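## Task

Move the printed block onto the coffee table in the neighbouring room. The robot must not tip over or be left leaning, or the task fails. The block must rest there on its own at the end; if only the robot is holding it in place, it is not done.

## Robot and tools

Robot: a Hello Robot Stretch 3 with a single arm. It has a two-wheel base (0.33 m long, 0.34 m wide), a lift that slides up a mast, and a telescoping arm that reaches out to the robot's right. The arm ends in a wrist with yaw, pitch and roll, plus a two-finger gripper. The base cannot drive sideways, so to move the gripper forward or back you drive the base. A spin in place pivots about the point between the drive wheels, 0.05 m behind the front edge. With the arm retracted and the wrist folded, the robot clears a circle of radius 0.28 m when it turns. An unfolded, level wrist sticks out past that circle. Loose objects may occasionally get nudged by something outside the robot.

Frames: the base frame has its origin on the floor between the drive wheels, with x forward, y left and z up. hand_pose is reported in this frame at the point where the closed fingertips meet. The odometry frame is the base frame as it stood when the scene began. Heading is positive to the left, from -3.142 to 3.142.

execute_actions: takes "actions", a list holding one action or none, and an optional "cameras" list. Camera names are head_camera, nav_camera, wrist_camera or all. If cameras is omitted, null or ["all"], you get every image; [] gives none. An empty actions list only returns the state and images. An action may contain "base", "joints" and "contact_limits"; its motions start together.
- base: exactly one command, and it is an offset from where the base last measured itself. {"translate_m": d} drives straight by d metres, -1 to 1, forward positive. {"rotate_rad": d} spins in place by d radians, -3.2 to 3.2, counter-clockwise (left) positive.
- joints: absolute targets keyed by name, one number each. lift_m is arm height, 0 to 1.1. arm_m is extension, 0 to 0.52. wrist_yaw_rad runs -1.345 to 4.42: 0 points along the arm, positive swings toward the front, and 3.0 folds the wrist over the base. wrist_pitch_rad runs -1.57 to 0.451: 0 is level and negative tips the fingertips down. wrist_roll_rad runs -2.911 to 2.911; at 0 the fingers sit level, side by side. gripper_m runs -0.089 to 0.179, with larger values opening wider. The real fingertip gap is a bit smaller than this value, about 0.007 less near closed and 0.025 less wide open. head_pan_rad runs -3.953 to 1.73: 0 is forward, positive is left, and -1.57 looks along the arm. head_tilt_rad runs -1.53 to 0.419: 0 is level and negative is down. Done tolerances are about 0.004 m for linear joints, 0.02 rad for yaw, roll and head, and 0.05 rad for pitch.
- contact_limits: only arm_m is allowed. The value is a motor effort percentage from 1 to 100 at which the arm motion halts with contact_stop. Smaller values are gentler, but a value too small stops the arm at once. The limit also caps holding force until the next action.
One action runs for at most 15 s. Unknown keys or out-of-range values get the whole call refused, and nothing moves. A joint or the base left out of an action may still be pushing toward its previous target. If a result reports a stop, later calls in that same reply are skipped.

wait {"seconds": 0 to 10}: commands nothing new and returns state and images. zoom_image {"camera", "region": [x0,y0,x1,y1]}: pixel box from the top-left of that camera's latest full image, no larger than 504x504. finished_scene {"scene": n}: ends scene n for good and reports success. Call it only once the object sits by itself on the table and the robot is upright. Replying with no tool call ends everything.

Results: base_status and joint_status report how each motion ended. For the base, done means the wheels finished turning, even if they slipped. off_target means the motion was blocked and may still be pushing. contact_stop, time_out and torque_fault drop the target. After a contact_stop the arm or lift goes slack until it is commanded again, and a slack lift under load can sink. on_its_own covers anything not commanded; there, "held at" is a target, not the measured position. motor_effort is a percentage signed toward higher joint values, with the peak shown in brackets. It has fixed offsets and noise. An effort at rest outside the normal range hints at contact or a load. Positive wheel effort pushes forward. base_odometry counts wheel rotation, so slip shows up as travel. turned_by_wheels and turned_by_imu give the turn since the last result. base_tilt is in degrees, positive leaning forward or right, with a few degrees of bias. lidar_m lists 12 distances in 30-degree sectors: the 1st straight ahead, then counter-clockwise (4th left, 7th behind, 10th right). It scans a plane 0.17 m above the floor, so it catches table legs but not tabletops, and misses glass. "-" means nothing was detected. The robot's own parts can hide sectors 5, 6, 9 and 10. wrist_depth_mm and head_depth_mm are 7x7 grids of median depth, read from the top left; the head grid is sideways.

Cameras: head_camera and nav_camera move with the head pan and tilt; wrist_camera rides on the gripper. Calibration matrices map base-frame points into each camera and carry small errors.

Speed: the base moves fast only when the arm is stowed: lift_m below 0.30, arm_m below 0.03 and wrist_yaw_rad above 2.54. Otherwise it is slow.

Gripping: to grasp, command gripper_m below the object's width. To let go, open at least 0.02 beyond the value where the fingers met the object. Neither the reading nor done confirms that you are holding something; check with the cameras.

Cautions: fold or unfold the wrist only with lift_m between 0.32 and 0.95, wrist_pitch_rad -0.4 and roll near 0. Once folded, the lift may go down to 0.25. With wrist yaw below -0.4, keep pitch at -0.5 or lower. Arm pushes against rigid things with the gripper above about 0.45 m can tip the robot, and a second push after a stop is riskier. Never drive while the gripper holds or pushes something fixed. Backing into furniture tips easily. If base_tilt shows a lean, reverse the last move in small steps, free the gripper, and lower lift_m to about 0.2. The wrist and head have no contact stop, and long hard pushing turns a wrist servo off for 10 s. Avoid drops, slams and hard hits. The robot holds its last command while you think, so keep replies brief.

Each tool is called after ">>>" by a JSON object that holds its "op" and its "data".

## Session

>>> {"op": "execute_actions", "data": {"actions": []}}

Scene clock: 0.00 s.
base_odometry: x=+0.000 y=+0.000 heading=+0.000 (m, m, rad; odometry frame)
turned_by_wheels: +0.000 (rad since the last result)
turned_by_imu: +0.000 (rad since the last result)
base_tilt: forward=+0.7 right=-0.6 (deg)
lidar_m: 0.86 0.87 1.07 2.31 2.80 1.40 1.66 1.28 0.85 0.78 0.79 0.94
head_depth_mm: 850 855 859 860 865 874 876 / 839 841 848 850 856 856 867 / 825 825 832 838 843 842 850 / 813 816 822 823 828 834 839 / 801 802 815 812 816 823 824 / 794 793 798 806 805 810 819 / 782 785 789 794 794 799 801
base_status: not commanded
joint_positions: lift_m=+0.359 arm_m=-0.002 wrist_yaw_rad=+3.098 wrist_pitch_rad=-0.429 wrist_roll_rad=+0.002 gripper_m=+0.037 head_pan_rad=+0.012 head_tilt_rad=-0.022
joint_status: not commanded
motor_effort: left_wheel=+0 right_wheel=+0 lift_m=+17 arm_m=-1 wrist_yaw_rad=+0 wrist_pitch_rad=+5 wrist_roll_rad=+0 gripper_m=+0 head_pan_rad=+0 head_tilt_rad=+2 (%)
hand_pose: x=-0.0114 y=+0.0801 z=+0.3693 quat_wxyz=(+0.166, +0.694, +0.135, +0.687) (m; base frame)
wrist_depth_mm: - - - - - - 870 / - - - - - - 901 / - 968 - - - - 940 / 799 804 791 800 811 822 822 / 651 634 671 653 692 670 685 / 554 563 - 567 551 582 575 / 479 498 - - 492 498 499
pictures: head_camera (sideways: a quarter turn clockwise sets it upright), nav_camera (sideways: a quarter turn counterclockwise sets it upright), wrist_camera
camera_calibration (this result's frames):
head_camera: T_world_to_cam=[[-0.043774, -0.00951119, -0.998996, 1.31587], [-0.0244619, 0.999665, -0.00844569, 0.0135343], [0.998742, 0.0240677, -0.043992, 0.00473281], [0, 0, 0, 1]] pos_world=[0.0532051, -0.0011282, 1.31487]
nav_camera: T_world_to_cam=[[0.0187928, -0.0231996, 0.999554, -1.25837], [0.0025536, -0.999726, -0.0232516, 0.0827769], [0.99982, 0.00298942, -0.0187284, -0.0218198], [0, 0, 0, 1]] pos_world=[0.0452528, 0.0536258, 1.25933]
wrist_camera: T_world_to_cam=[[0.999627, 0.00436836, 0.0269737, 0.00840019], [0.0239632, -0.614517, -0.788539, 0.365676], [0.0131312, 0.788891, -0.614392, 0.325182], [0, 0, 0, 1]] pos_world=[-0.0214298, -0.0318561, 0.487913]
Images, in order (width x height): head_camera 896x504, nav_camera 672x504, wrist_camera 644x364.

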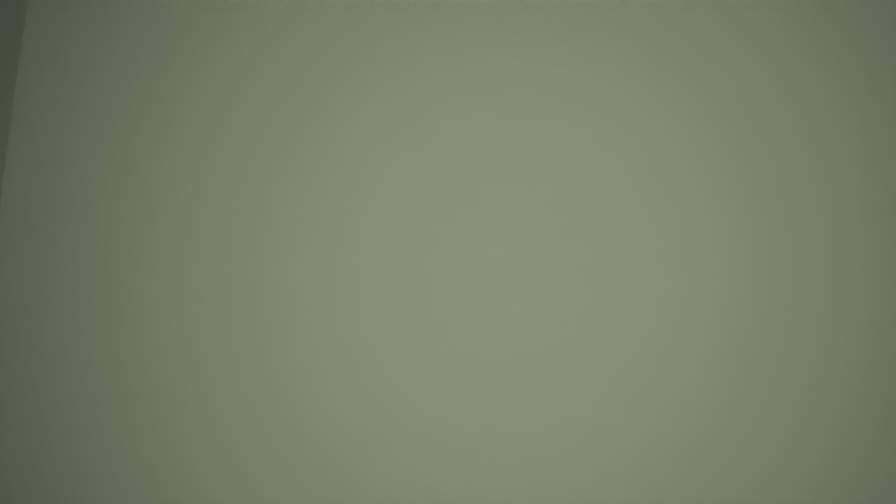

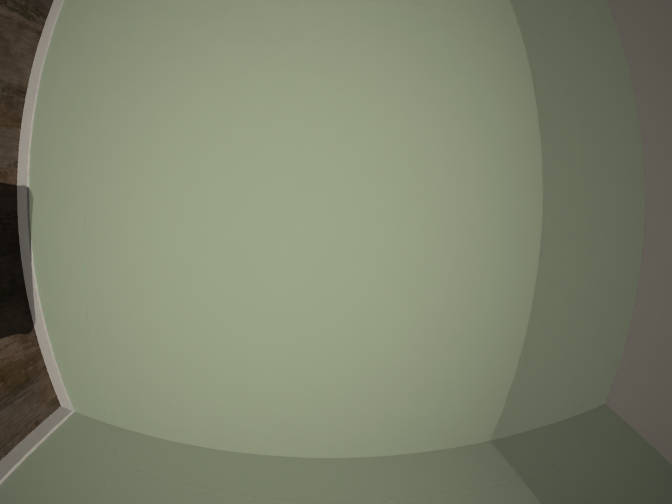

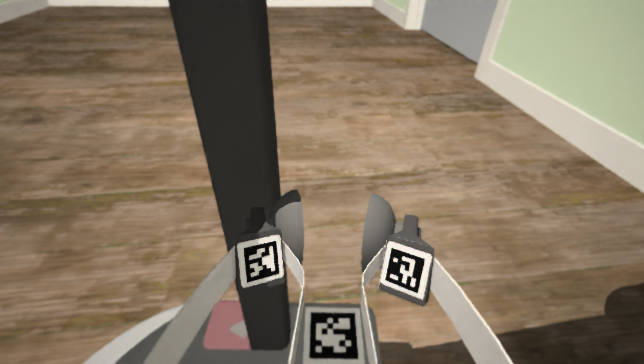

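>>> {"op": "execute_actions", "data": {"actions": [{"base":{"rotate_rad":2.2},"joints":{"head_tilt_rad":-0.4,"lift_m":0.28}}], "cameras": ["head_camera","nav_camera"]}}

Scene clock: 5.30 s.
base_odometry: x=+0.000 y=+0.000 heading=+2.200 (m, m, rad; odometry frame)
turned_by_wheels: +2.200 (rad since the last result)
turned_by_imu: +2.187 (rad since the last result)
base_tilt: forward=+0.7 right=-0.5 (deg)
lidar_m: 2.50 1.40 1.66 1.18 0.82 0.78 0.80 0.91 0.86 0.88 1.16 2.77
head_depth_mm: 2554 2743 2911 3069 2361 1764 1422 / 2671 2857 3111 3183 2332 1759 1428 / 2823 3028 3251 3315 2347 1779 1420 / 2947 3191 3397 3437 2316 1760 1433 / 2703 2807 3013 3024 2341 1762 1424 / 2307 2448 2516 2694 2341 1772 1428 / 2049 2098 2189 2252 2283 1790 1429
base_status: done
joint_positions: lift_m=+0.281 arm_m=-0.002 wrist_yaw_rad=+3.098 wrist_pitch_rad=-0.429 wrist_roll_rad=+0.002 gripper_m=+0.037 head_pan_rad=+0.012 head_tilt_rad=-0.396
joint_status: all done
motor_effort: left_wheel=-2(9) right_wheel=+2(8) lift_m=+7(14) arm_m=-2(2) wrist_yaw_rad=+1(1) wrist_pitch_rad=+5(6) wrist_roll_rad=+0(0) gripper_m=-1(0) head_pan_rad=+0(0) head_tilt_rad=-2(29) (%)
hand_pose: x=-0.0114 y=+0.0800 z=+0.2909 quat_wxyz=(+0.166, +0.694, +0.135, +0.687) (m; base frame)
wrist_depth_mm: 634 782 - - - - - / 651 813 - - - - - / 683 780 - 859 869 888 878 / 641 654 660 653 686 689 696 / 539 540 542 549 569 557 566 / 464 - - - - 484 480 / - - - - 412 417 419
pictures: head_camera (sideways: a quarter turn clockwise sets it upright), nav_camera (sideways: a quarter turn counterclockwise sets it upright)
camera_calibration (this result's frames):
head_camera: T_world_to_cam=[[-0.405744, -0.0136884, -0.913884, 1.2068], [-0.0266589, 0.99964, -0.00313687, 0.00663338], [0.913598, 0.0230904, -0.405963, 0.476388], [0, 0, 0, 1]] pos_world=[0.0546027, -0.00111183, 1.29629]
nav_camera: T_world_to_cam=[[0.382721, -0.019, 0.923669, -1.16132], [-0.00531595, -0.999817, -0.0183637, 0.0764511], [0.923849, 0.00211798, -0.382752, 0.452463], [0, 0, 0, 1]] pos_world=[0.0268613, 0.0534138, 1.24726]
Images, in order (width x height): head_camera 896x504, nav_camera 672x504.

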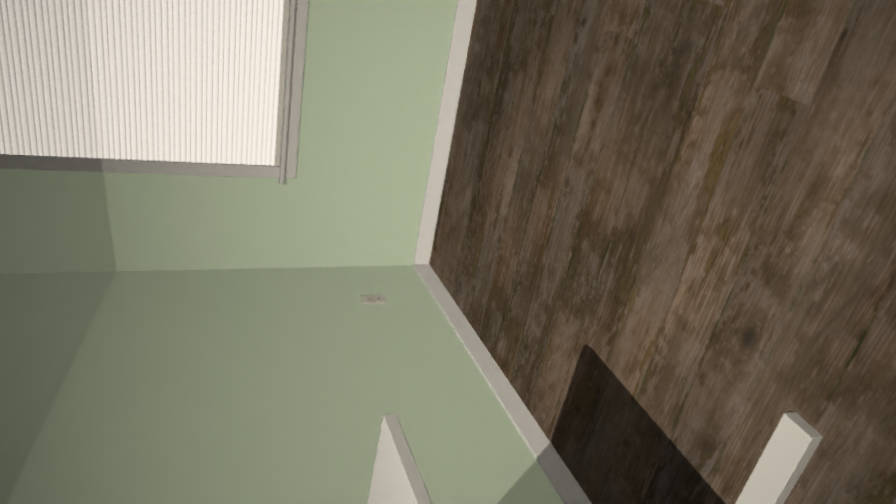

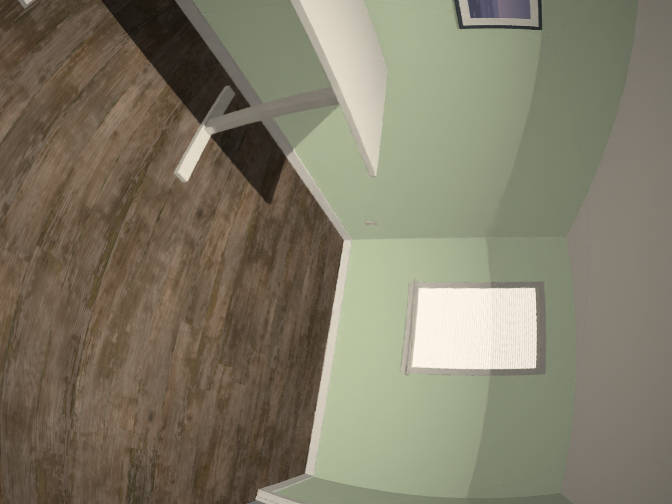

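Same layout.

>>> {"op": "execute_actions", "data": {"actions": [{"joints":{"head_pan_rad":1.1}}], "cameras": ["head_camera","nav_camera"]}}

Scene clock: 7.97 s.
base_odometry: x=+0.000 y=+0.000 heading=+2.200 (m, m, rad; odometry frame)
turned_by_wheels: +0.000 (rad since the last result)
turned_by_imu: -0.001 (rad since the last result)
base_tilt: forward=+0.7 right=-0.5 (deg)
lidar_m: 2.50 1.40 1.66 1.18 0.82 0.78 0.80 0.91 0.86 0.88 1.16 2.77
head_depth_mm: 1410 1517 1591 1033 1959 1753 1408 / 1410 1530 1591 1045 1928 1763 1412 / 1414 1518 1595 1048 1949 1772 1419 / 1423 1521 1576 1051 1942 1770 1421 / 1429 1515 1591 1054 1927 1764 1432 / 1426 1525 1585 1055 1943 1772 1422 / 1420 1516 1591 1062 1862 1609 1396
base_status: not commanded
joint_positions: lift_m=+0.281 arm_m=-0.002 wrist_yaw_rad=+3.098 wrist_pitch_rad=-0.429 wrist_roll_rad=+0.002 gripper_m=+0.037 head_pan_rad=+1.093 head_tilt_rad=-0.396
joint_status: all done
motor_effort: left_wheel=-2(2) right_wheel=+2(2) lift_m=+7(7) arm_m=-2(1) wrist_yaw_rad=+0(0) wrist_pitch_rad=+6(5) wrist_roll_rad=+0(0) gripper_m=-1(1) head_pan_rad=+3(40) head_tilt_rad=-2(2) (%)
hand_pose: x=-0.0114 y=+0.0800 z=+0.2909 quat_wxyz=(+0.166, +0.694, +0.135, +0.687) (m; base frame)
wrist_depth_mm: 634 769 - - - - - / 668 824 - - - - - / 676 820 - 833 867 876 867 / 658 675 660 672 693 688 692 / 536 533 550 548 576 558 568 / 466 - - - - 481 487 / - - - - 410 417 420
pictures: head_camera (sideways: a quarter turn clockwise sets it upright), nav_camera (sideways: a quarter turn counterclockwise sets it upright)
camera_calibration (this result's frames):
head_camera: T_world_to_cam=[[-0.17872, -0.36452, -0.913884, 1.20542], [-0.894752, 0.446552, -0.00313687, 0.0119288], [0.40924, 0.817139, -0.405963, 0.479465], [0, 0, 0, 1]] pos_world=[0.0298895, 0.0422824, 1.29629]
nav_camera: T_world_to_cam=[[0.196742, 0.328829, 0.923669, -1.16019], [0.879873, -0.474854, -0.0183637, 0.0710515], [0.432569, 0.816324, -0.382752, 0.45546], [0, 0, 0, 1]] pos_world=[-0.0312765, 0.0434403, 1.24726]
Images, in order (width x height): head_camera 896x504, nav_camera 672x504.

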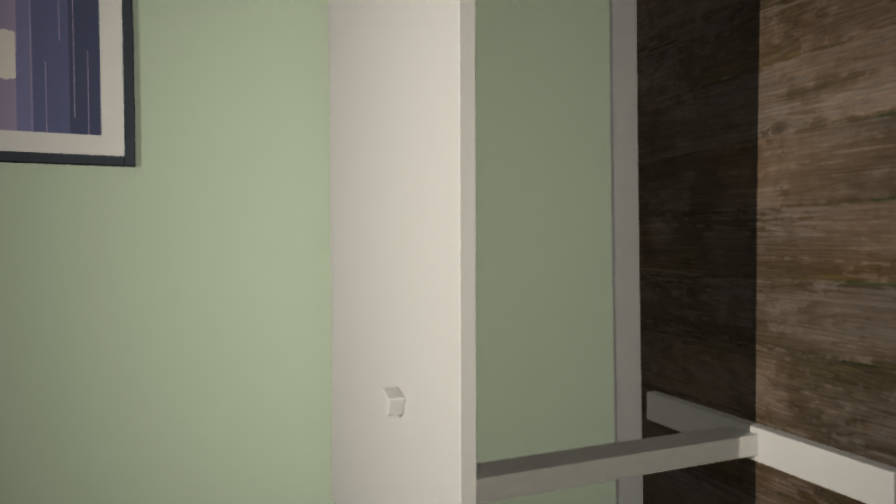

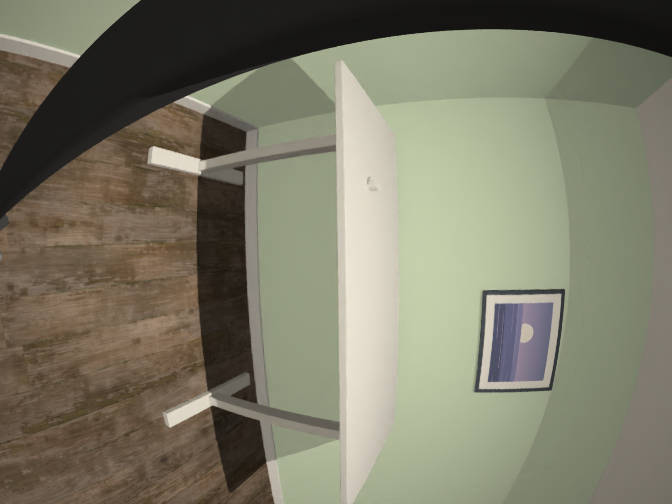

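>>> {"op": "execute_actions", "data": {"actions": [{"base":{"rotate_rad":1.643}}], "cameras": []}}

>>> {"op": "execute_actions", "data": {"actions": [{"base":{"translate_m":0.58}}], "cameras": []}}

>>> {"op": "execute_actions", "data": {"actions": [{"base":{"rotate_rad":1.028}}], "cameras": []}}

>>> {"op": "execute_actions", "data": {"actions": [{"joints":{"lift_m":0.94,"wrist_pitch_rad":-0.4,"head_pan_rad":-1.57,"head_tilt_rad":-0.6}}], "cameras": []}}

>>> {"op": "execute_actions", "data": {"actions": [{"joints":{"wrist_yaw_rad":0,"gripper_m":0.15}}], "cameras": ["wrist_camera"]}}

Scene clock: 21.90 s.
base_odometry: x=+0.000 y=+0.000 heading=-2.440 (m, m, rad; odometry frame)
turned_by_wheels: +1.643 (rad since the last result)
turned_by_imu: +1.632 (rad since the last result)
base_tilt: forward=+0.7 right=-0.6 (deg)
lidar_m: 1.10 0.81 0.78 0.81 0.90 0.86 0.90 1.23 2.98 2.36 1.40 1.66
head_depth_mm: 633 674 725 784 852 938 1035 / 635 678 729 790 860 945 1043 / 637 682 736 794 866 953 1051 / 641 688 740 796 875 961 1065 / 645 691 742 807 880 967 1077 / 647 692 747 809 887 976 1080 / 652 698 753 816 890 986 1097
base_status: done
joint_positions: lift_m=+0.281 arm_m=-0.002 wrist_yaw_rad=+3.098 wrist_pitch_rad=-0.429 wrist_roll_rad=+0.002 gripper_m=+0.037 head_pan_rad=+1.093 head_tilt_rad=-0.396
joint_status: not commanded
motor_effort: left_wheel=-2(9) right_wheel=+2(8) lift_m=+7(8) arm_m=-2(2) wrist_yaw_rad=+0(1) wrist_pitch_rad=+6(5) wrist_roll_rad=+0(0) gripper_m=+0(0) head_pan_rad=+3(3) head_tilt_rad=-2(2) (%)
hand_pose: x=-0.0114 y=+0.0800 z=+0.2909 quat_wxyz=(+0.166, +0.694, +0.135, +0.687) (m; base frame)
wrist_depth_mm: 681 832 - 864 769 661 594 / 712 869 - 925 826 728 633 / 727 837 - 852 821 783 686 / 648 654 671 688 666 679 682 / 544 541 560 550 591 573 570 / 466 - - - - 478 476 / - - - - 413 424 426
pictures: none
No camera images: the call's "cameras" was empty. Leave "cameras" out to get every camera's image.

Scene clock: 25.47 s.
base_odometry: x=-0.443 y=-0.374 heading=-2.441 (m, m, rad; odometry frame)
turned_by_wheels: +0.000 (rad since the last result)
turned_by_imu: -0.002 (rad since the last result)
base_tilt: forward=+0.7 right=-0.6 (deg)
lidar_m: 0.70 0.51 0.49 0.51 0.70 1.36 1.42 1.94 3.27 1.25 1.21 0.71
head_depth_mm: 380 405 434 470 512 564 622 / 381 407 438 474 516 567 627 / 383 409 440 477 519 571 633 / 385 411 443 480 523 574 638 / 387 414 446 483 528 578 642 / 389 417 449 486 532 585 647 / 391 419 451 489 533 589 654
base_status: done
joint_positions: lift_m=+0.281 arm_m=-0.002 wrist_yaw_rad=+3.098 wrist_pitch_rad=-0.429 wrist_roll_rad=+0.002 gripper_m=+0.037 head_pan_rad=+1.093 head_tilt_rad=-0.396
joint_status: not commanded
motor_effort: left_wheel=-2(6) right_wheel=+2(7) lift_m=+8(7) arm_m=-1(2) wrist_yaw_rad=+0(0) wrist_pitch_rad=+5(5) wrist_roll_rad=+0(0) gripper_m=+0(1) head_pan_rad=+2(5) head_tilt_rad=-3(2) (%)
hand_pose: x=-0.0114 y=+0.0800 z=+0.2909 quat_wxyz=(+0.166, +0.694, +0.135, +0.687) (m; base frame)
wrist_depth_mm: - 822 - 563 498 432 391 / - 920 - 625 533 466 418 / 811 839 - 679 580 501 443 / 638 659 668 681 617 549 479 / 545 543 545 559 581 539 499 / 466 - - - - 479 482 / - - - - 417 423 419
pictures: none
No camera images: the call's "cameras" was empty. Leave "cameras" out to get every camera's image.

Scene clock: 27.43 s.
base_odometry: x=-0.443 y=-0.374 heading=-1.413 (m, m, rad; odometry frame)
turned_by_wheels: +1.028 (rad since the last result)
turned_by_imu: +1.022 (rad since the last result)
base_tilt: forward=+0.7 right=-0.6 (deg)
lidar_m: 0.49 0.51 0.68 1.36 1.41 1.90 3.28 1.25 1.22 0.71 0.71 0.51
head_depth_mm: 553 576 605 638 671 712 760 / 625 658 694 731 785 842 900 / 715 764 811 868 938 1016 1114 / 845 906 981 1067 1172 1295 1354 / 1024 1112 1235 1372 1559 1660 1438 / 1191 1274 1349 1462 1581 1674 1423 / 1151 1224 1292 1379 1484 1607 1439
base_status: done
joint_positions: lift_m=+0.281 arm_m=-0.002 wrist_yaw_rad=+3.098 wrist_pitch_rad=-0.429 wrist_roll_rad=+0.002 gripper_m=+0.037 head_pan_rad=+1.093 head_tilt_rad=-0.396
joint_status: not commanded
motor_effort: left_wheel=-3(9) right_wheel=+2(7) lift_m=+7(7) arm_m=-2(2) wrist_yaw_rad=+1(1) wrist_pitch_rad=+5(5) wrist_roll_rad=+0(0) gripper_m=-1(1) head_pan_rad=+1(3) head_tilt_rad=-2(2) (%)
hand_pose: x=-0.0114 y=+0.0800 z=+0.2909 quat_wxyz=(+0.166, +0.694, +0.135, +0.687) (m; base frame)
wrist_depth_mm: - - - - - 855 590 / - - - - - 863 593 / 829 814 - 851 844 774 571 / 648 652 669 674 676 682 573 / 540 547 551 553 589 561 548 / 464 - - - - 477 481 / - - - - 418 423 427
pictures: none
No camera images: the call's "cameras" was empty. Leave "cameras" out to get every camera's image.

Scene clock: 34.27 s.
base_odometry: x=-0.443 y=-0.374 heading=-1.413 (m, m, rad; odometry frame)
turned_by_wheels: +0.000 (rad since the last result)
turned_by_imu: -0.001 (rad since the last result)
base_tilt: forward=+0.7 right=-0.5 (deg)
lidar_m: 0.49 0.51 0.68 1.36 1.41 1.90 3.27 1.25 1.22 0.71 0.71 0.51
head_depth_mm: 984 1083 851 607 504 - - / 978 1079 852 607 473 - - / 978 1081 861 609 473 - - / 972 1077 860 613 474 1607 - / 977 1077 869 614 475 - - / 968 1079 869 615 477 1505 1286 / 967 1074 923 618 478 1408 1248
base_status: not commanded
joint_positions: lift_m=+0.939 arm_m=-0.002 wrist_yaw_rad=+3.098 wrist_pitch_rad=-0.421 wrist_roll_rad=+0.002 gripper_m=+0.037 head_pan_rad=-1.563 head_tilt_rad=-0.593
joint_status: all done
motor_effort: left_wheel=-2(2) right_wheel=+2(2) lift_m=+26(27) arm_m=-1(1) wrist_yaw_rad=+0(0) wrist_pitch_rad=+8(8) wrist_roll_rad=+0(0) gripper_m=+0(0) head_pan_rad=-3(42) head_tilt_rad=-4(23) (%)
hand_pose: x=-0.0114 y=+0.0810 z=+0.9513 quat_wxyz=(+0.163, +0.695, +0.133, +0.688) (m; base frame)
wrist_depth_mm: - - - - - 886 580 / - - - - - 849 586 / - - - - - 842 578 / - - - - - 842 579 / - - - - - 876 579 / - - - - - 863 581 / - - - - - 790 564
pictures: none
No camera images: the call's "cameras" was empty. Leave "cameras" out to get every camera's image.

Scene clock: 38.80 s.
base_odometry: x=-0.443 y=-0.374 heading=-1.413 (m, m, rad; odometry frame)
turned_by_wheels: +0.000 (rad since the last result)
turned_by_imu: +0.457 (rad since the last result)
base_tilt: forward=+0.3 right=-1.4 (deg)
lidar_m: 0.43 0.55 1.24 1.37 1.76 3.33 1.32 1.26 0.72 0.66 0.45 0.42
head_depth_mm: 980 1071 882 619 513 - - / 1025 1113 883 626 498 - - / 1024 1140 1237 627 527 - - / 834 921 1017 977 830 1363 1268 / 701 753 816 887 926 1081 1194 / 602 640 683 735 798 872 949 / 527 555 588 627 673 721 778
base_status: not commanded
joint_positions: lift_m=+0.940 arm_m=-0.002 wrist_yaw_rad=-0.022 wrist_pitch_rad=-0.443 wrist_roll_rad=-0.002 gripper_m=+0.150 head_pan_rad=-1.563 head_tilt_rad=-0.593
joint_status: wrist_yaw_rad off_target (ended at -0.022, target +0.000); the others done
on_its_own: wrist_yaw_rad is at rest, and its effort (+14) is outside its rest range (-12 to +12)
motor_effort: left_wheel=-5(20) right_wheel=+0(5) lift_m=+19(27) arm_m=+0(1) wrist_yaw_rad=+14(52) wrist_pitch_rad=+17(19) wrist_roll_rad=+3(6) gripper_m=-7(82) head_pan_rad=-3(3) head_tilt_rad=-4(4) (%)
hand_pose: x=-0.0264 y=-0.3639 z=+0.9471 quat_wxyz=(+0.689, +0.148, -0.691, -0.163) (m; base frame)
wrist_depth_mm: 284 350 478 700 542 549 563 / 297 371 500 371 350 354 358 / 309 385 281 254 255 261 260 / 321 400 520 213 202 203 206 / 338 389 626 - 193 176 170 / 337 496 675 - - - 152 / 399 480 763 - - - -
pictures: wrist_camera
camera_calibration (this result's frames):
wrist_camera: T_world_to_cam=[[-0.999164, -0.028158, 0.0296335, -0.0574326], [-0.0407325, 0.624684, -0.779815, 0.989755], [0.00344649, -0.78037, -0.625309, 0.46963], [0, 0, 0, 1]] pos_world=[-0.0186879, -0.253416, 1.06719]
Images, in order (width x height): wrist_camera 644x364.

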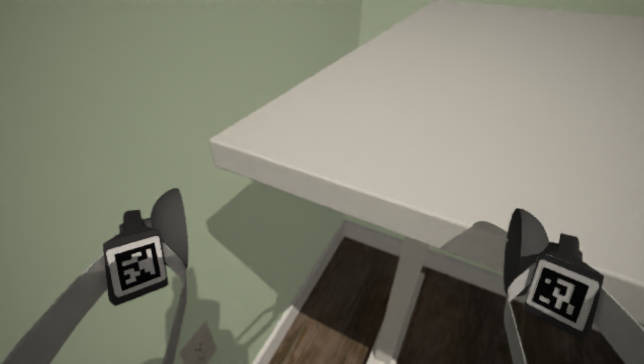

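>>> {"op": "execute_actions", "data": {"actions": [{"base":{"rotate_rad":0.08},"joints":{"lift_m":1.05}}], "cameras": []}}

>>> {"op": "execute_actions", "data": {"actions": [{"base":{"rotate_rad":-0.54},"joints":{"wrist_yaw_rad":0,"wrist_pitch_rad":-0.4}}], "cameras": ["wrist_camera"]}}

Scene clock: 46.40 s.
base_odometry: x=-0.443 y=-0.374 heading=-1.333 (m, m, rad; odometry frame)
turned_by_wheels: +0.080 (rad since the last result)
turned_by_imu: +0.136 (rad since the last result)
base_tilt: forward=+0.7 right=-0.5 (deg)
lidar_m: 0.43 0.62 1.34 1.41 2.00 3.34 1.33 1.21 0.72 0.56 0.42 0.41
head_depth_mm: 1001 1090 - - - - 1187 / 855 967 - - - - - / 711 791 - - - - - / 608 668 731 828 955 1073 1200 / 532 579 633 697 779 891 1027 / 473 506 549 600 659 733 827 / 425 453 485 525 570 625 690
base_status: done
joint_positions: lift_m=+1.049 arm_m=-0.002 wrist_yaw_rad=-0.175 wrist_pitch_rad=-0.421 wrist_roll_rad=+0.008 gripper_m=+0.150 head_pan_rad=-1.563 head_tilt_rad=-0.594
joint_status: all done
on_its_own: wrist_yaw_rad is held at -0.173, not at your +0.000, by its stall guard, which is not easing now
motor_effort: left_wheel=-2(17) right_wheel=+2(10) lift_m=+27(27) arm_m=-1(0) wrist_yaw_rad=+1(25) wrist_pitch_rad=+8(23) wrist_roll_rad=-3(5) gripper_m=+0(10) head_pan_rad=-4(2) head_tilt_rad=-3(3) (%)
hand_pose: x=-0.0605 y=-0.3634 z=+1.0613 quat_wxyz=(+0.673, +0.086, -0.704, -0.208) (m; base frame)
wrist_depth_mm: 257 317 436 660 844 779 710 / 266 327 454 741 795 695 682 / 279 350 492 795 495 485 496 / 289 358 531 660 382 387 395 / 296 - 551 312 313 329 317 / 299 441 594 278 268 260 274 / 345 417 660 - 246 233 234
pictures: none
No camera images: the call's "cameras" was empty. Leave "cameras" out to get every camera's image.

Scene clock: 48.20 s.
base_odometry: x=-0.443 y=-0.374 heading=-1.873 (m, m, rad; odometry frame)
turned_by_wheels: -0.540 (rad since the last result)
turned_by_imu: -0.539 (rad since the last result)
base_tilt: forward=+0.7 right=-0.5 (deg)
lidar_m: 0.41 0.43 0.61 1.34 1.40 1.97 3.35 1.33 1.22 0.72 0.57 0.42
head_depth_mm: 979 1080 - - - - 1193 / 983 1074 - - - - - / 988 1094 - - - - 1192 / 993 1101 908 598 757 1273 1217 / 1000 1105 866 640 499 1485 1256 / 1007 1113 1200 613 508 1422 1257 / 993 1086 1096 985 510 1125 1131
base_status: done
joint_positions: lift_m=+1.049 arm_m=-0.002 wrist_yaw_rad=-0.002 wrist_pitch_rad=-0.421 wrist_roll_rad=+0.008 gripper_m=+0.150 head_pan_rad=-1.563 head_tilt_rad=-0.594
joint_status: all done
motor_effort: left_wheel=+3(6) right_wheel=-1(3) lift_m=+27(27) arm_m=-1(1) wrist_yaw_rad=+2(2) wrist_pitch_rad=+8(8) wrist_roll_rad=-3(3) gripper_m=-1(0) head_pan_rad=-3(3) head_tilt_rad=-3(4) (%)
hand_pose: x=-0.0220 y=-0.3668 z=+1.0613 quat_wxyz=(+0.689, +0.147, -0.694, -0.149) (m; base frame)
wrist_depth_mm: 460 657 864 854 835 827 807 / 477 669 873 675 660 668 693 / 477 623 482 477 486 490 494 / 480 480 373 381 380 385 386 / 471 - 311 312 318 329 318 / 277 247 264 267 269 262 271 / 534 635 985 246 239 235 236
pictures: wrist_camera
camera_calibration (this result's frames):
wrist_camera: T_world_to_cam=[[-0.998816, -0.043493, 0.0218096, -0.0537993], [-0.0437546, 0.606877, -0.793591, 1.08891], [0.0212799, -0.793605, -0.608061, 0.516022], [0, 0, 0, 1]] pos_world=[-0.0170716, -0.253656, 1.1791]
Images, in order (width x height): wrist_camera 644x364.

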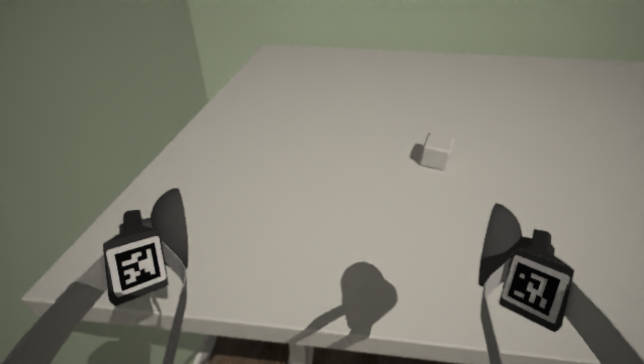

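>>> {"op": "execute_actions", "data": {"actions": [{"base":{"translate_m":-0.13},"joints":{"arm_m":0.245}}], "cameras": ["wrist_camera"]}}

>>> {"op": "execute_actions", "data": {"actions": [{"joints":{"lift_m":0.955}}], "cameras": ["wrist_camera"]}}

Scene clock: 55.30 s.
base_odometry: x=-0.405 y=-0.250 heading=-1.872 (m, m, rad; odometry frame)
turned_by_wheels: +0.000 (rad since the last result)
turned_by_imu: -0.001 (rad since the last result)
base_tilt: forward=+0.7 right=-0.5 (deg)
lidar_m: 0.54 0.57 0.80 1.35 1.42 1.97 3.23 1.22 1.21 0.74 0.74 0.56
head_depth_mm: 956 1080 800 605 486 1474 1240 / 954 - 761 606 488 1479 1249 / 969 - 750 609 488 1466 1249 / 986 1092 813 612 489 1483 1247 / 993 1095 842 613 489 1236 1231 / 998 1106 862 613 511 1495 1254 / 1004 1113 867 615 509 1411 1260
base_status: done
joint_positions: lift_m=+1.049 arm_m=+0.245 wrist_yaw_rad=-0.001 wrist_pitch_rad=-0.421 wrist_roll_rad=+0.008 gripper_m=+0.150 head_pan_rad=-1.563 head_tilt_rad=-0.594
joint_status: all done
motor_effort: left_wheel=+2(4) right_wheel=-1(5) lift_m=+27(27) arm_m=+4(6) wrist_yaw_rad=+1(2) wrist_pitch_rad=+8(8) wrist_roll_rad=-3(3) gripper_m=+0(1) head_pan_rad=-4(2) head_tilt_rad=-4(4) (%)
hand_pose: x=-0.0218 y=-0.6137 z=+1.0613 quat_wxyz=(+0.689, +0.147, -0.694, -0.149) (m; base frame)
wrist_depth_mm: 596 646 644 613 609 597 583 / 613 716 644 665 663 644 635 / 596 465 478 476 479 485 498 / 368 367 370 377 378 383 392 / 306 320 308 312 314 328 317 / 270 246 264 264 268 260 270 / 225 227 230 212 233 233 234
pictures: wrist_camera
camera_calibration (this result's frames):
wrist_camera: T_world_to_cam=[[-0.998781, -0.0442713, 0.0218103, -0.0648394], [-0.0442277, 0.606831, -0.793599, 1.23871], [0.0218985, -0.793597, -0.60805, 0.320113], [0, 0, 0, 1]] pos_world=[-0.0169852, -0.500517, 1.1791]
Images, in order (width x height): wrist_camera 644x364.

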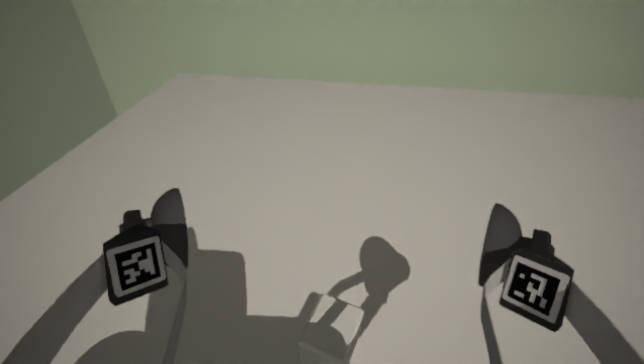

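Scene clock: 57.00 s.
base_odometry: x=-0.405 y=-0.250 heading=-1.872 (m, m, rad; odometry frame)
turned_by_wheels: +0.000 (rad since the last result)
turned_by_imu: +0.000 (rad since the last result)
base_tilt: forward=+0.7 right=-0.5 (deg)
lidar_m: 0.54 0.57 0.80 1.35 1.42 1.97 3.21 1.22 1.21 0.74 0.74 0.56
head_depth_mm: 981 1079 - 571 486 1465 1240 / 985 1090 - 552 489 1485 1252 / 986 1081 - - 489 1486 1247 / 994 1093 861 586 490 1472 1247 / 995 1108 865 613 493 1236 1226 / 1002 1107 861 616 509 1478 1258 / 1004 1103 867 615 510 1414 1259
base_status: not commanded
joint_positions: lift_m=+0.956 arm_m=+0.245 wrist_yaw_rad=-0.001 wrist_pitch_rad=-0.418 wrist_roll_rad=+0.006 gripper_m=+0.150 head_pan_rad=-1.563 head_tilt_rad=-0.594
joint_status: all done
motor_effort: left_wheel=+2(2) right_wheel=-1(1) lift_m=+7(24) arm_m=+4(4) wrist_yaw_rad=+1(1) wrist_pitch_rad=+7(8) wrist_roll_rad=-2(3) gripper_m=+0(0) head_pan_rad=-4(4) head_tilt_rad=-3(4) (%)
hand_pose: x=-0.0218 y=-0.6140 z=+0.9684 quat_wxyz=(+0.690, +0.146, -0.694, -0.148) (m; base frame)
wrist_depth_mm: 590 639 606 606 591 586 563 / 370 374 381 391 400 403 406 / 273 280 281 284 288 292 295 / 219 220 223 224 227 230 231 / 181 - 184 147 185 194 189 / 159 148 157 149 159 156 161 / 132 135 136 136 137 138 140
pictures: wrist_camera
camera_calibration (this result's frames):
wrist_camera: T_world_to_cam=[[-0.998726, -0.0447869, 0.0232415, -0.0645296], [-0.0456164, 0.604528, -0.795277, 1.16533], [0.0215678, -0.795324, -0.605801, 0.260048], [0, 0, 0, 1]] pos_world=[-0.0168981, -0.50054, 1.08579]
Images, in order (width x height): wrist_camera 644x364.

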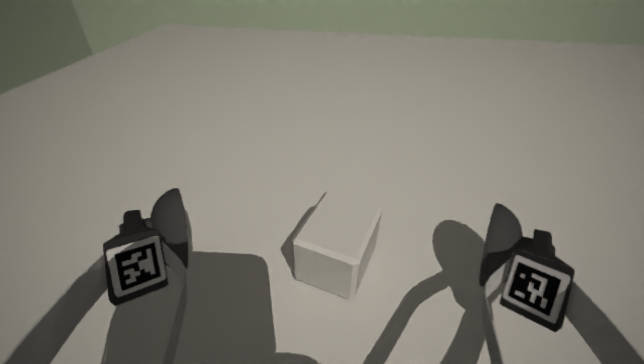

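>>> {"op": "execute_actions", "data": {"actions": [{"joints":{"gripper_m":-0.005}}], "cameras": []}}

>>> {"op": "execute_actions", "data": {"actions": [{"joints":{"lift_m":1.03}}], "cameras": ["wrist_camera"]}}

Scene clock: 63.67 s.
base_odometry: x=-0.405 y=-0.250 heading=-1.873 (m, m, rad; odometry frame)
turned_by_wheels: +0.000 (rad since the last result)
turned_by_imu: -0.001 (rad since the last result)
base_tilt: forward=+0.7 right=-0.5 (deg)
lidar_m: 0.54 0.57 0.80 1.35 1.41 1.97 3.24 1.22 1.21 0.74 0.74 0.56
head_depth_mm: 975 1084 - 572 486 1475 1250 / 981 1079 - 553 487 1474 1252 / 989 1095 - - 489 1476 1250 / 986 1093 863 588 491 1481 1250 / 998 1106 860 613 491 1232 1228 / 995 1110 863 616 509 1489 1249 / 1012 1112 869 617 510 1426 1250
base_status: not commanded
joint_positions: lift_m=+0.956 arm_m=+0.245 wrist_yaw_rad=-0.001 wrist_pitch_rad=-0.406 wrist_roll_rad=+0.006 gripper_m=-0.004 head_pan_rad=-1.563 head_tilt_rad=-0.594
joint_status: all done
motor_effort: left_wheel=+2(2) right_wheel=-1(1) lift_m=+7(6) arm_m=+4(4) wrist_yaw_rad=+1(1) wrist_pitch_rad=+2(7) wrist_roll_rad=-2(2) gripper_m=-13(86) head_pan_rad=-4(4) head_tilt_rad=-4(4) (%)
hand_pose: x=-0.0218 y=-0.6155 z=+0.9711 quat_wxyz=(+0.691, +0.142, -0.694, -0.144) (m; base frame)
wrist_depth_mm: 614 654 621 608 604 600 576 / 490 394 404 408 414 420 431 / 283 289 289 296 297 302 303 / 224 225 228 232 230 235 236 / 185 186 191 148 197 192 194 / 157 158 154 145 152 163 164 / 137 137 139 139 140 140 142
pictures: none
No camera images: the call's "cameras" was empty. Leave "cameras" out to get every camera's image.

Scene clock: 65.17 s.
base_odometry: x=-0.405 y=-0.250 heading=-1.873 (m, m, rad; odometry frame)
turned_by_wheels: +0.000 (rad since the last result)
turned_by_imu: +0.000 (rad since the last result)
base_tilt: forward=+0.7 right=-0.6 (deg)
lidar_m: 0.54 0.57 0.79 1.35 1.41 1.97 3.23 1.22 1.22 0.74 0.74 0.56
head_depth_mm: 976 1114 801 606 485 1475 1246 / 968 - 746 607 488 1469 1255 / 985 - - 607 488 1476 1251 / 994 1091 861 610 489 1475 1238 / 998 1102 860 613 492 1235 1226 / 999 1105 863 616 508 1490 1257 / 1004 1113 872 616 511 1408 1252
base_status: not commanded
joint_positions: lift_m=+1.029 arm_m=+0.245 wrist_yaw_rad=-0.001 wrist_pitch_rad=-0.414 wrist_roll_rad=+0.006 gripper_m=-0.004 head_pan_rad=-1.563 head_tilt_rad=-0.594
joint_status: all done
motor_effort: left_wheel=+2(2) right_wheel=-1(1) lift_m=+27(27) arm_m=+4(4) wrist_yaw_rad=+1(1) wrist_pitch_rad=+5(5) wrist_roll_rad=-2(2) gripper_m=-13(13) head_pan_rad=-4(2) head_tilt_rad=-4(4) (%)
hand_pose: x=-0.0218 y=-0.6145 z=+1.0429 quat_wxyz=(+0.690, +0.145, -0.694, -0.147) (m; base frame)
wrist_depth_mm: 599 647 643 629 625 599 582 / 598 693 600 610 644 635 630 / 579 429 433 438 447 452 463 / 340 346 347 350 348 352 362 / 281 281 289 148 301 293 296 / 239 239 237 144 232 249 249 / 208 210 211 212 214 215 216
pictures: wrist_camera
camera_calibration (this result's frames):
wrist_camera: T_world_to_cam=[[-0.998692, -0.0450358, 0.0241882, -0.0674228], [-0.0464356, 0.601322, -0.797656, 1.22539], [0.0213782, -0.797736, -0.602627, 0.299994], [0, 0, 0, 1]] pos_world=[-0.0168463, -0.500574, 1.15985]
Images, in order (width x height): wrist_camera 644x364.

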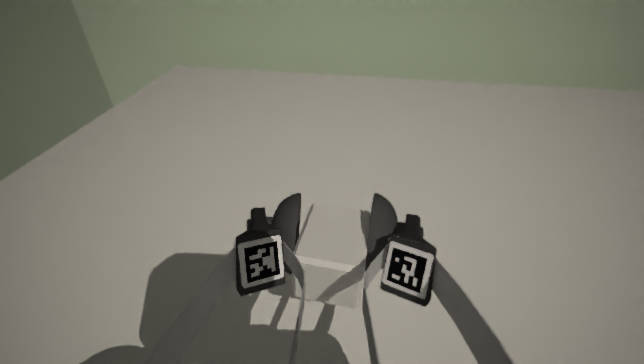

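>>> {"op": "execute_actions", "data": {"actions": [{"joints":{"arm_m":0,"head_pan_rad":0,"head_tilt_rad":-0.3}}], "cameras": []}}

>>> {"op": "execute_actions", "data": {"actions": [{"base":{"rotate_rad":2.5}}], "cameras": []}}

>>> {"op": "execute_actions", "data": {"actions": [{"joints":{"lift_m":0.9,"wrist_yaw_rad":3.0}}], "cameras": []}}

>>> {"op": "execute_actions", "data": {"actions": [{"joints":{"lift_m":0.28}}]}}

Scene clock: 75.83 s.
base_odometry: x=-0.405 y=-0.250 heading=-1.872 (m, m, rad; odometry frame)
turned_by_wheels: +0.000 (rad since the last result)
turned_by_imu: -0.001 (rad since the last result)
base_tilt: forward=+0.7 right=-0.5 (deg)
lidar_m: 0.54 0.57 0.80 1.35 1.41 1.97 3.22 1.22 1.21 0.74 0.74 0.56
head_depth_mm: 430 453 478 509 544 584 628 / 431 454 482 512 548 587 630 / 432 455 482 514 548 588 634 / 433 458 485 514 551 590 636 / 435 459 487 519 552 594 639 / 436 461 488 519 556 595 641 / 437 461 490 522 557 599 645
base_status: not commanded
joint_positions: lift_m=+1.029 arm_m=+0.000 wrist_yaw_rad=-0.001 wrist_pitch_rad=-0.414 wrist_roll_rad=+0.006 gripper_m=-0.004 head_pan_rad=-0.007 head_tilt_rad=-0.310
joint_status: all done
motor_effort: left_wheel=+2(2) right_wheel=-1(1) lift_m=+27(26) arm_m=-6(6) wrist_yaw_rad=+1(1) wrist_pitch_rad=+5(5) wrist_roll_rad=-2(2) gripper_m=-14(14) head_pan_rad=+3(39) head_tilt_rad=+5(30) (%)
hand_pose: x=-0.0218 y=-0.3702 z=+1.0428 quat_wxyz=(+0.690, +0.145, -0.694, -0.147) (m; base frame)
wrist_depth_mm: 599 848 869 824 813 822 780 / 599 720 595 628 616 639 653 / 576 442 441 445 450 462 465 / 340 341 345 348 355 358 357 / 284 283 291 149 302 293 296 / 242 240 236 145 235 249 249 / 639 781 231 224 219 216 218
pictures: none
No camera images: the call's "cameras" was empty. Leave "cameras" out to get every camera's image.

Scene clock: 80.73 s.
base_odometry: x=-0.405 y=-0.250 heading=+0.627 (m, m, rad; odometry frame)
turned_by_wheels: +2.500 (rad since the last result)
turned_by_imu: +2.492 (rad since the last result)
base_tilt: forward=+0.7 right=-0.6 (deg)
lidar_m: 1.76 3.22 1.21 1.26 1.18 0.74 0.58 0.54 0.55 0.71 1.35 1.37
head_depth_mm: 1440 1505 1555 1638 1699 1746 1528 / 1597 1677 1748 1829 1924 1923 1545 / 1894 2013 2116 2072 2205 1964 1533 / 2177 2276 2413 2609 2574 1947 1534 / 2384 2542 2776 2982 2720 1950 1535 / 2787 3029 3340 3454 2720 1977 1546 / 2909 3087 3209 3410 2698 1973 1540
base_status: done
joint_positions: lift_m=+1.029 arm_m=+0.000 wrist_yaw_rad=-0.001 wrist_pitch_rad=-0.414 wrist_roll_rad=+0.006 gripper_m=-0.004 head_pan_rad=-0.007 head_tilt_rad=-0.310
joint_status: not commanded
motor_effort: left_wheel=-2(7) right_wheel=+2(4) lift_m=+26(26) arm_m=-6(7) wrist_yaw_rad=+1(2) wrist_pitch_rad=+5(5) wrist_roll_rad=-2(2) gripper_m=-14(14) head_pan_rad=+4(4) head_tilt_rad=+5(5) (%)
hand_pose: x=-0.0218 y=-0.3702 z=+1.0428 quat_wxyz=(+0.690, +0.145, -0.694, -0.147) (m; base frame)
wrist_depth_mm: 826 934 - 652 452 360 290 / 886 - - 706 482 368 303 / 941 - - 766 518 393 315 / - - - 821 549 409 326 / - - - 149 552 432 347 / - - - 145 715 455 357 / - - - - 706 461 379
pictures: none
No camera images: the call's "cameras" was empty. Leave "cameras" out to get every camera's image.

Scene clock: 83.23 s.
base_odometry: x=-0.405 y=-0.250 heading=+0.627 (m, m, rad; odometry frame)
turned_by_wheels: +0.000 (rad since the last result)
turned_by_imu: -0.001 (rad since the last result)
base_tilt: forward=+0.7 right=-0.5 (deg)
lidar_m: 1.75 3.22 1.22 1.26 1.18 0.74 0.58 0.54 0.55 0.71 1.34 1.37
head_depth_mm: 1445 1506 1563 1634 1719 1746 1529 / 1593 1665 1744 1858 1934 1903 1528 / 1870 1990 2109 2084 2191 1950 1518 / 2139 2281 2441 2572 2570 1929 1518 / 2443 2611 2749 2944 2713 1989 1531 / 2780 3024 3282 3544 2712 1965 1538 / 2974 3074 3249 3427 2730 1951 1546
base_status: not commanded
joint_positions: lift_m=+0.901 arm_m=+0.000 wrist_yaw_rad=+2.997 wrist_pitch_rad=-0.415 wrist_roll_rad=+0.006 gripper_m=-0.004 head_pan_rad=-0.007 head_tilt_rad=-0.310
joint_status: all done
motor_effort: left_wheel=-2(3) right_wheel=+2(2) lift_m=+7(24) arm_m=-5(6) wrist_yaw_rad=+3(2) wrist_pitch_rad=+6(6) wrist_roll_rad=-2(2) gripper_m=-14(14) head_pan_rad=+3(2) head_tilt_rad=+5(5) (%)
hand_pose: x=+0.0111 y=+0.0772 z=+0.9141 quat_wxyz=(+0.196, +0.702, +0.095, +0.678) (m; base frame)
wrist_depth_mm: 351 - 426 513 - - - / 885 - - - - - - / 949 - - - - - - / - - - - - - - / - - - 149 - - - / 823 - - 145 - - - / - - - - - - -
pictures: none
No camera images: the call's "cameras" was empty. Leave "cameras" out to get every camera's image.

Scene clock: 89.70 s.
base_odometry: x=-0.405 y=-0.250 heading=+0.627 (m, m, rad; odometry frame)
turned_by_wheels: +0.000 (rad since the last result)
turned_by_imu: -0.001 (rad since the last result)
base_tilt: forward=+0.7 right=-0.5 (deg)
lidar_m: 1.75 3.23 1.22 1.26 1.18 0.74 0.58 0.54 0.55 0.71 1.35 1.37
head_depth_mm: 1434 1512 1561 1621 1701 1765 1537 / 1595 1685 1735 1841 1932 1900 1520 / 1904 1994 2098 2080 2214 1968 1535 / 2155 2304 2420 2580 2567 1949 1518 / 2424 2569 2734 2938 2737 1955 1552 / 2817 3047 3338 3441 2731 1957 1553 / 2949 3088 3271 3451 2724 1960 1553
base_status: not commanded
joint_positions: lift_m=+0.281 arm_m=+0.000 wrist_yaw_rad=+2.998 wrist_pitch_rad=-0.415 wrist_roll_rad=+0.006 gripper_m=-0.004 head_pan_rad=-0.007 head_tilt_rad=-0.310
joint_status: all done
motor_effort: left_wheel=-2(2) right_wheel=+2(2) lift_m=+8(7) arm_m=-6(6) wrist_yaw_rad=+2(2) wrist_pitch_rad=+6(6) wrist_roll_rad=-2(2) gripper_m=-13(14) head_pan_rad=+4(2) head_tilt_rad=+5(5) (%)
hand_pose: x=+0.0110 y=+0.0772 z=+0.2940 quat_wxyz=(+0.196, +0.702, +0.095, +0.678) (m; base frame)
wrist_depth_mm: 882 - - - - - - / 910 - - - - - - / 848 845 881 876 883 865 905 / 678 662 662 681 692 702 694 / 551 561 - 148 585 587 587 / 464 506 - 141 461 484 483 / - - - - 413 417 426
pictures: head_camera (sideways: a quarter turn clockwise sets it upright), nav_camera (sideways: a quarter turn counterclockwise sets it upright), wrist_camera
camera_calibration (this result's frames):
head_camera: T_world_to_cam=[[-0.326138, -0.00671228, -0.945298, 1.24732], [-0.00776613, 0.99996, -0.00442102, 0.00819037], [0.94529, 0.00589944, -0.326177, 0.372362], [0, 0, 0, 1]] pos_world=[0.0548701, -0.00201444, 1.30058]
nav_camera: T_world_to_cam=[[0.301758, -0.0255375, 0.953042, -1.19917], [-0.0222468, -0.999558, -0.01974, 0.0783484], [0.953125, -0.0152454, -0.302193, 0.347444], [0, 0, 0, 1]] pos_world=[0.0324465, 0.0529867, 1.24941]
wrist_camera: T_world_to_cam=[[0.99496, -0.097319, 0.0241531, -0.00325292], [-0.0395883, -0.602565, -0.797088, 0.306319], [0.0921256, 0.792114, -0.60338, 0.27653], [0, 0, 0, 1]] pos_world=[-0.0101123, -0.034783, 0.411095]
Images, in order (width x height): head_camera 896x504, nav_camera 672x504, wrist_camera 644x364.

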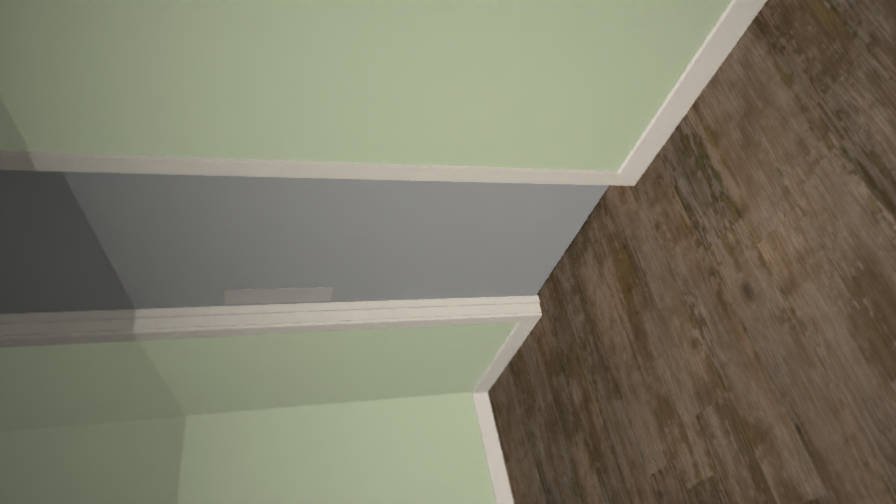

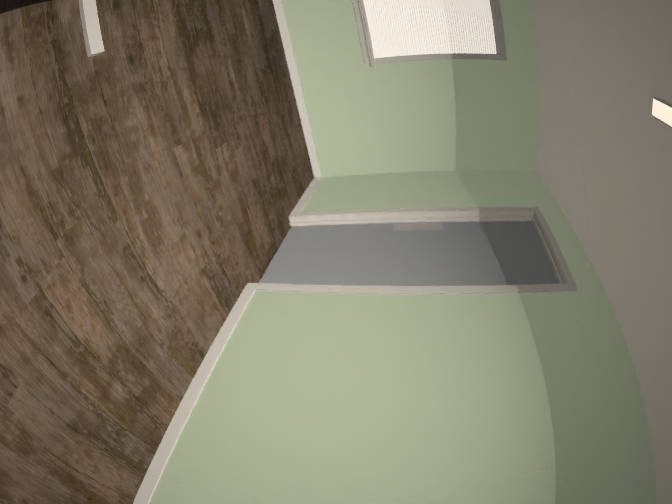

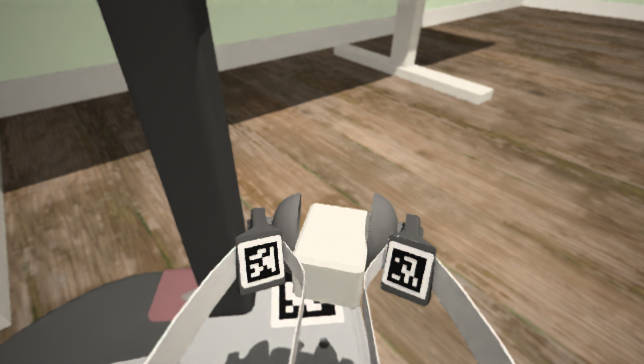

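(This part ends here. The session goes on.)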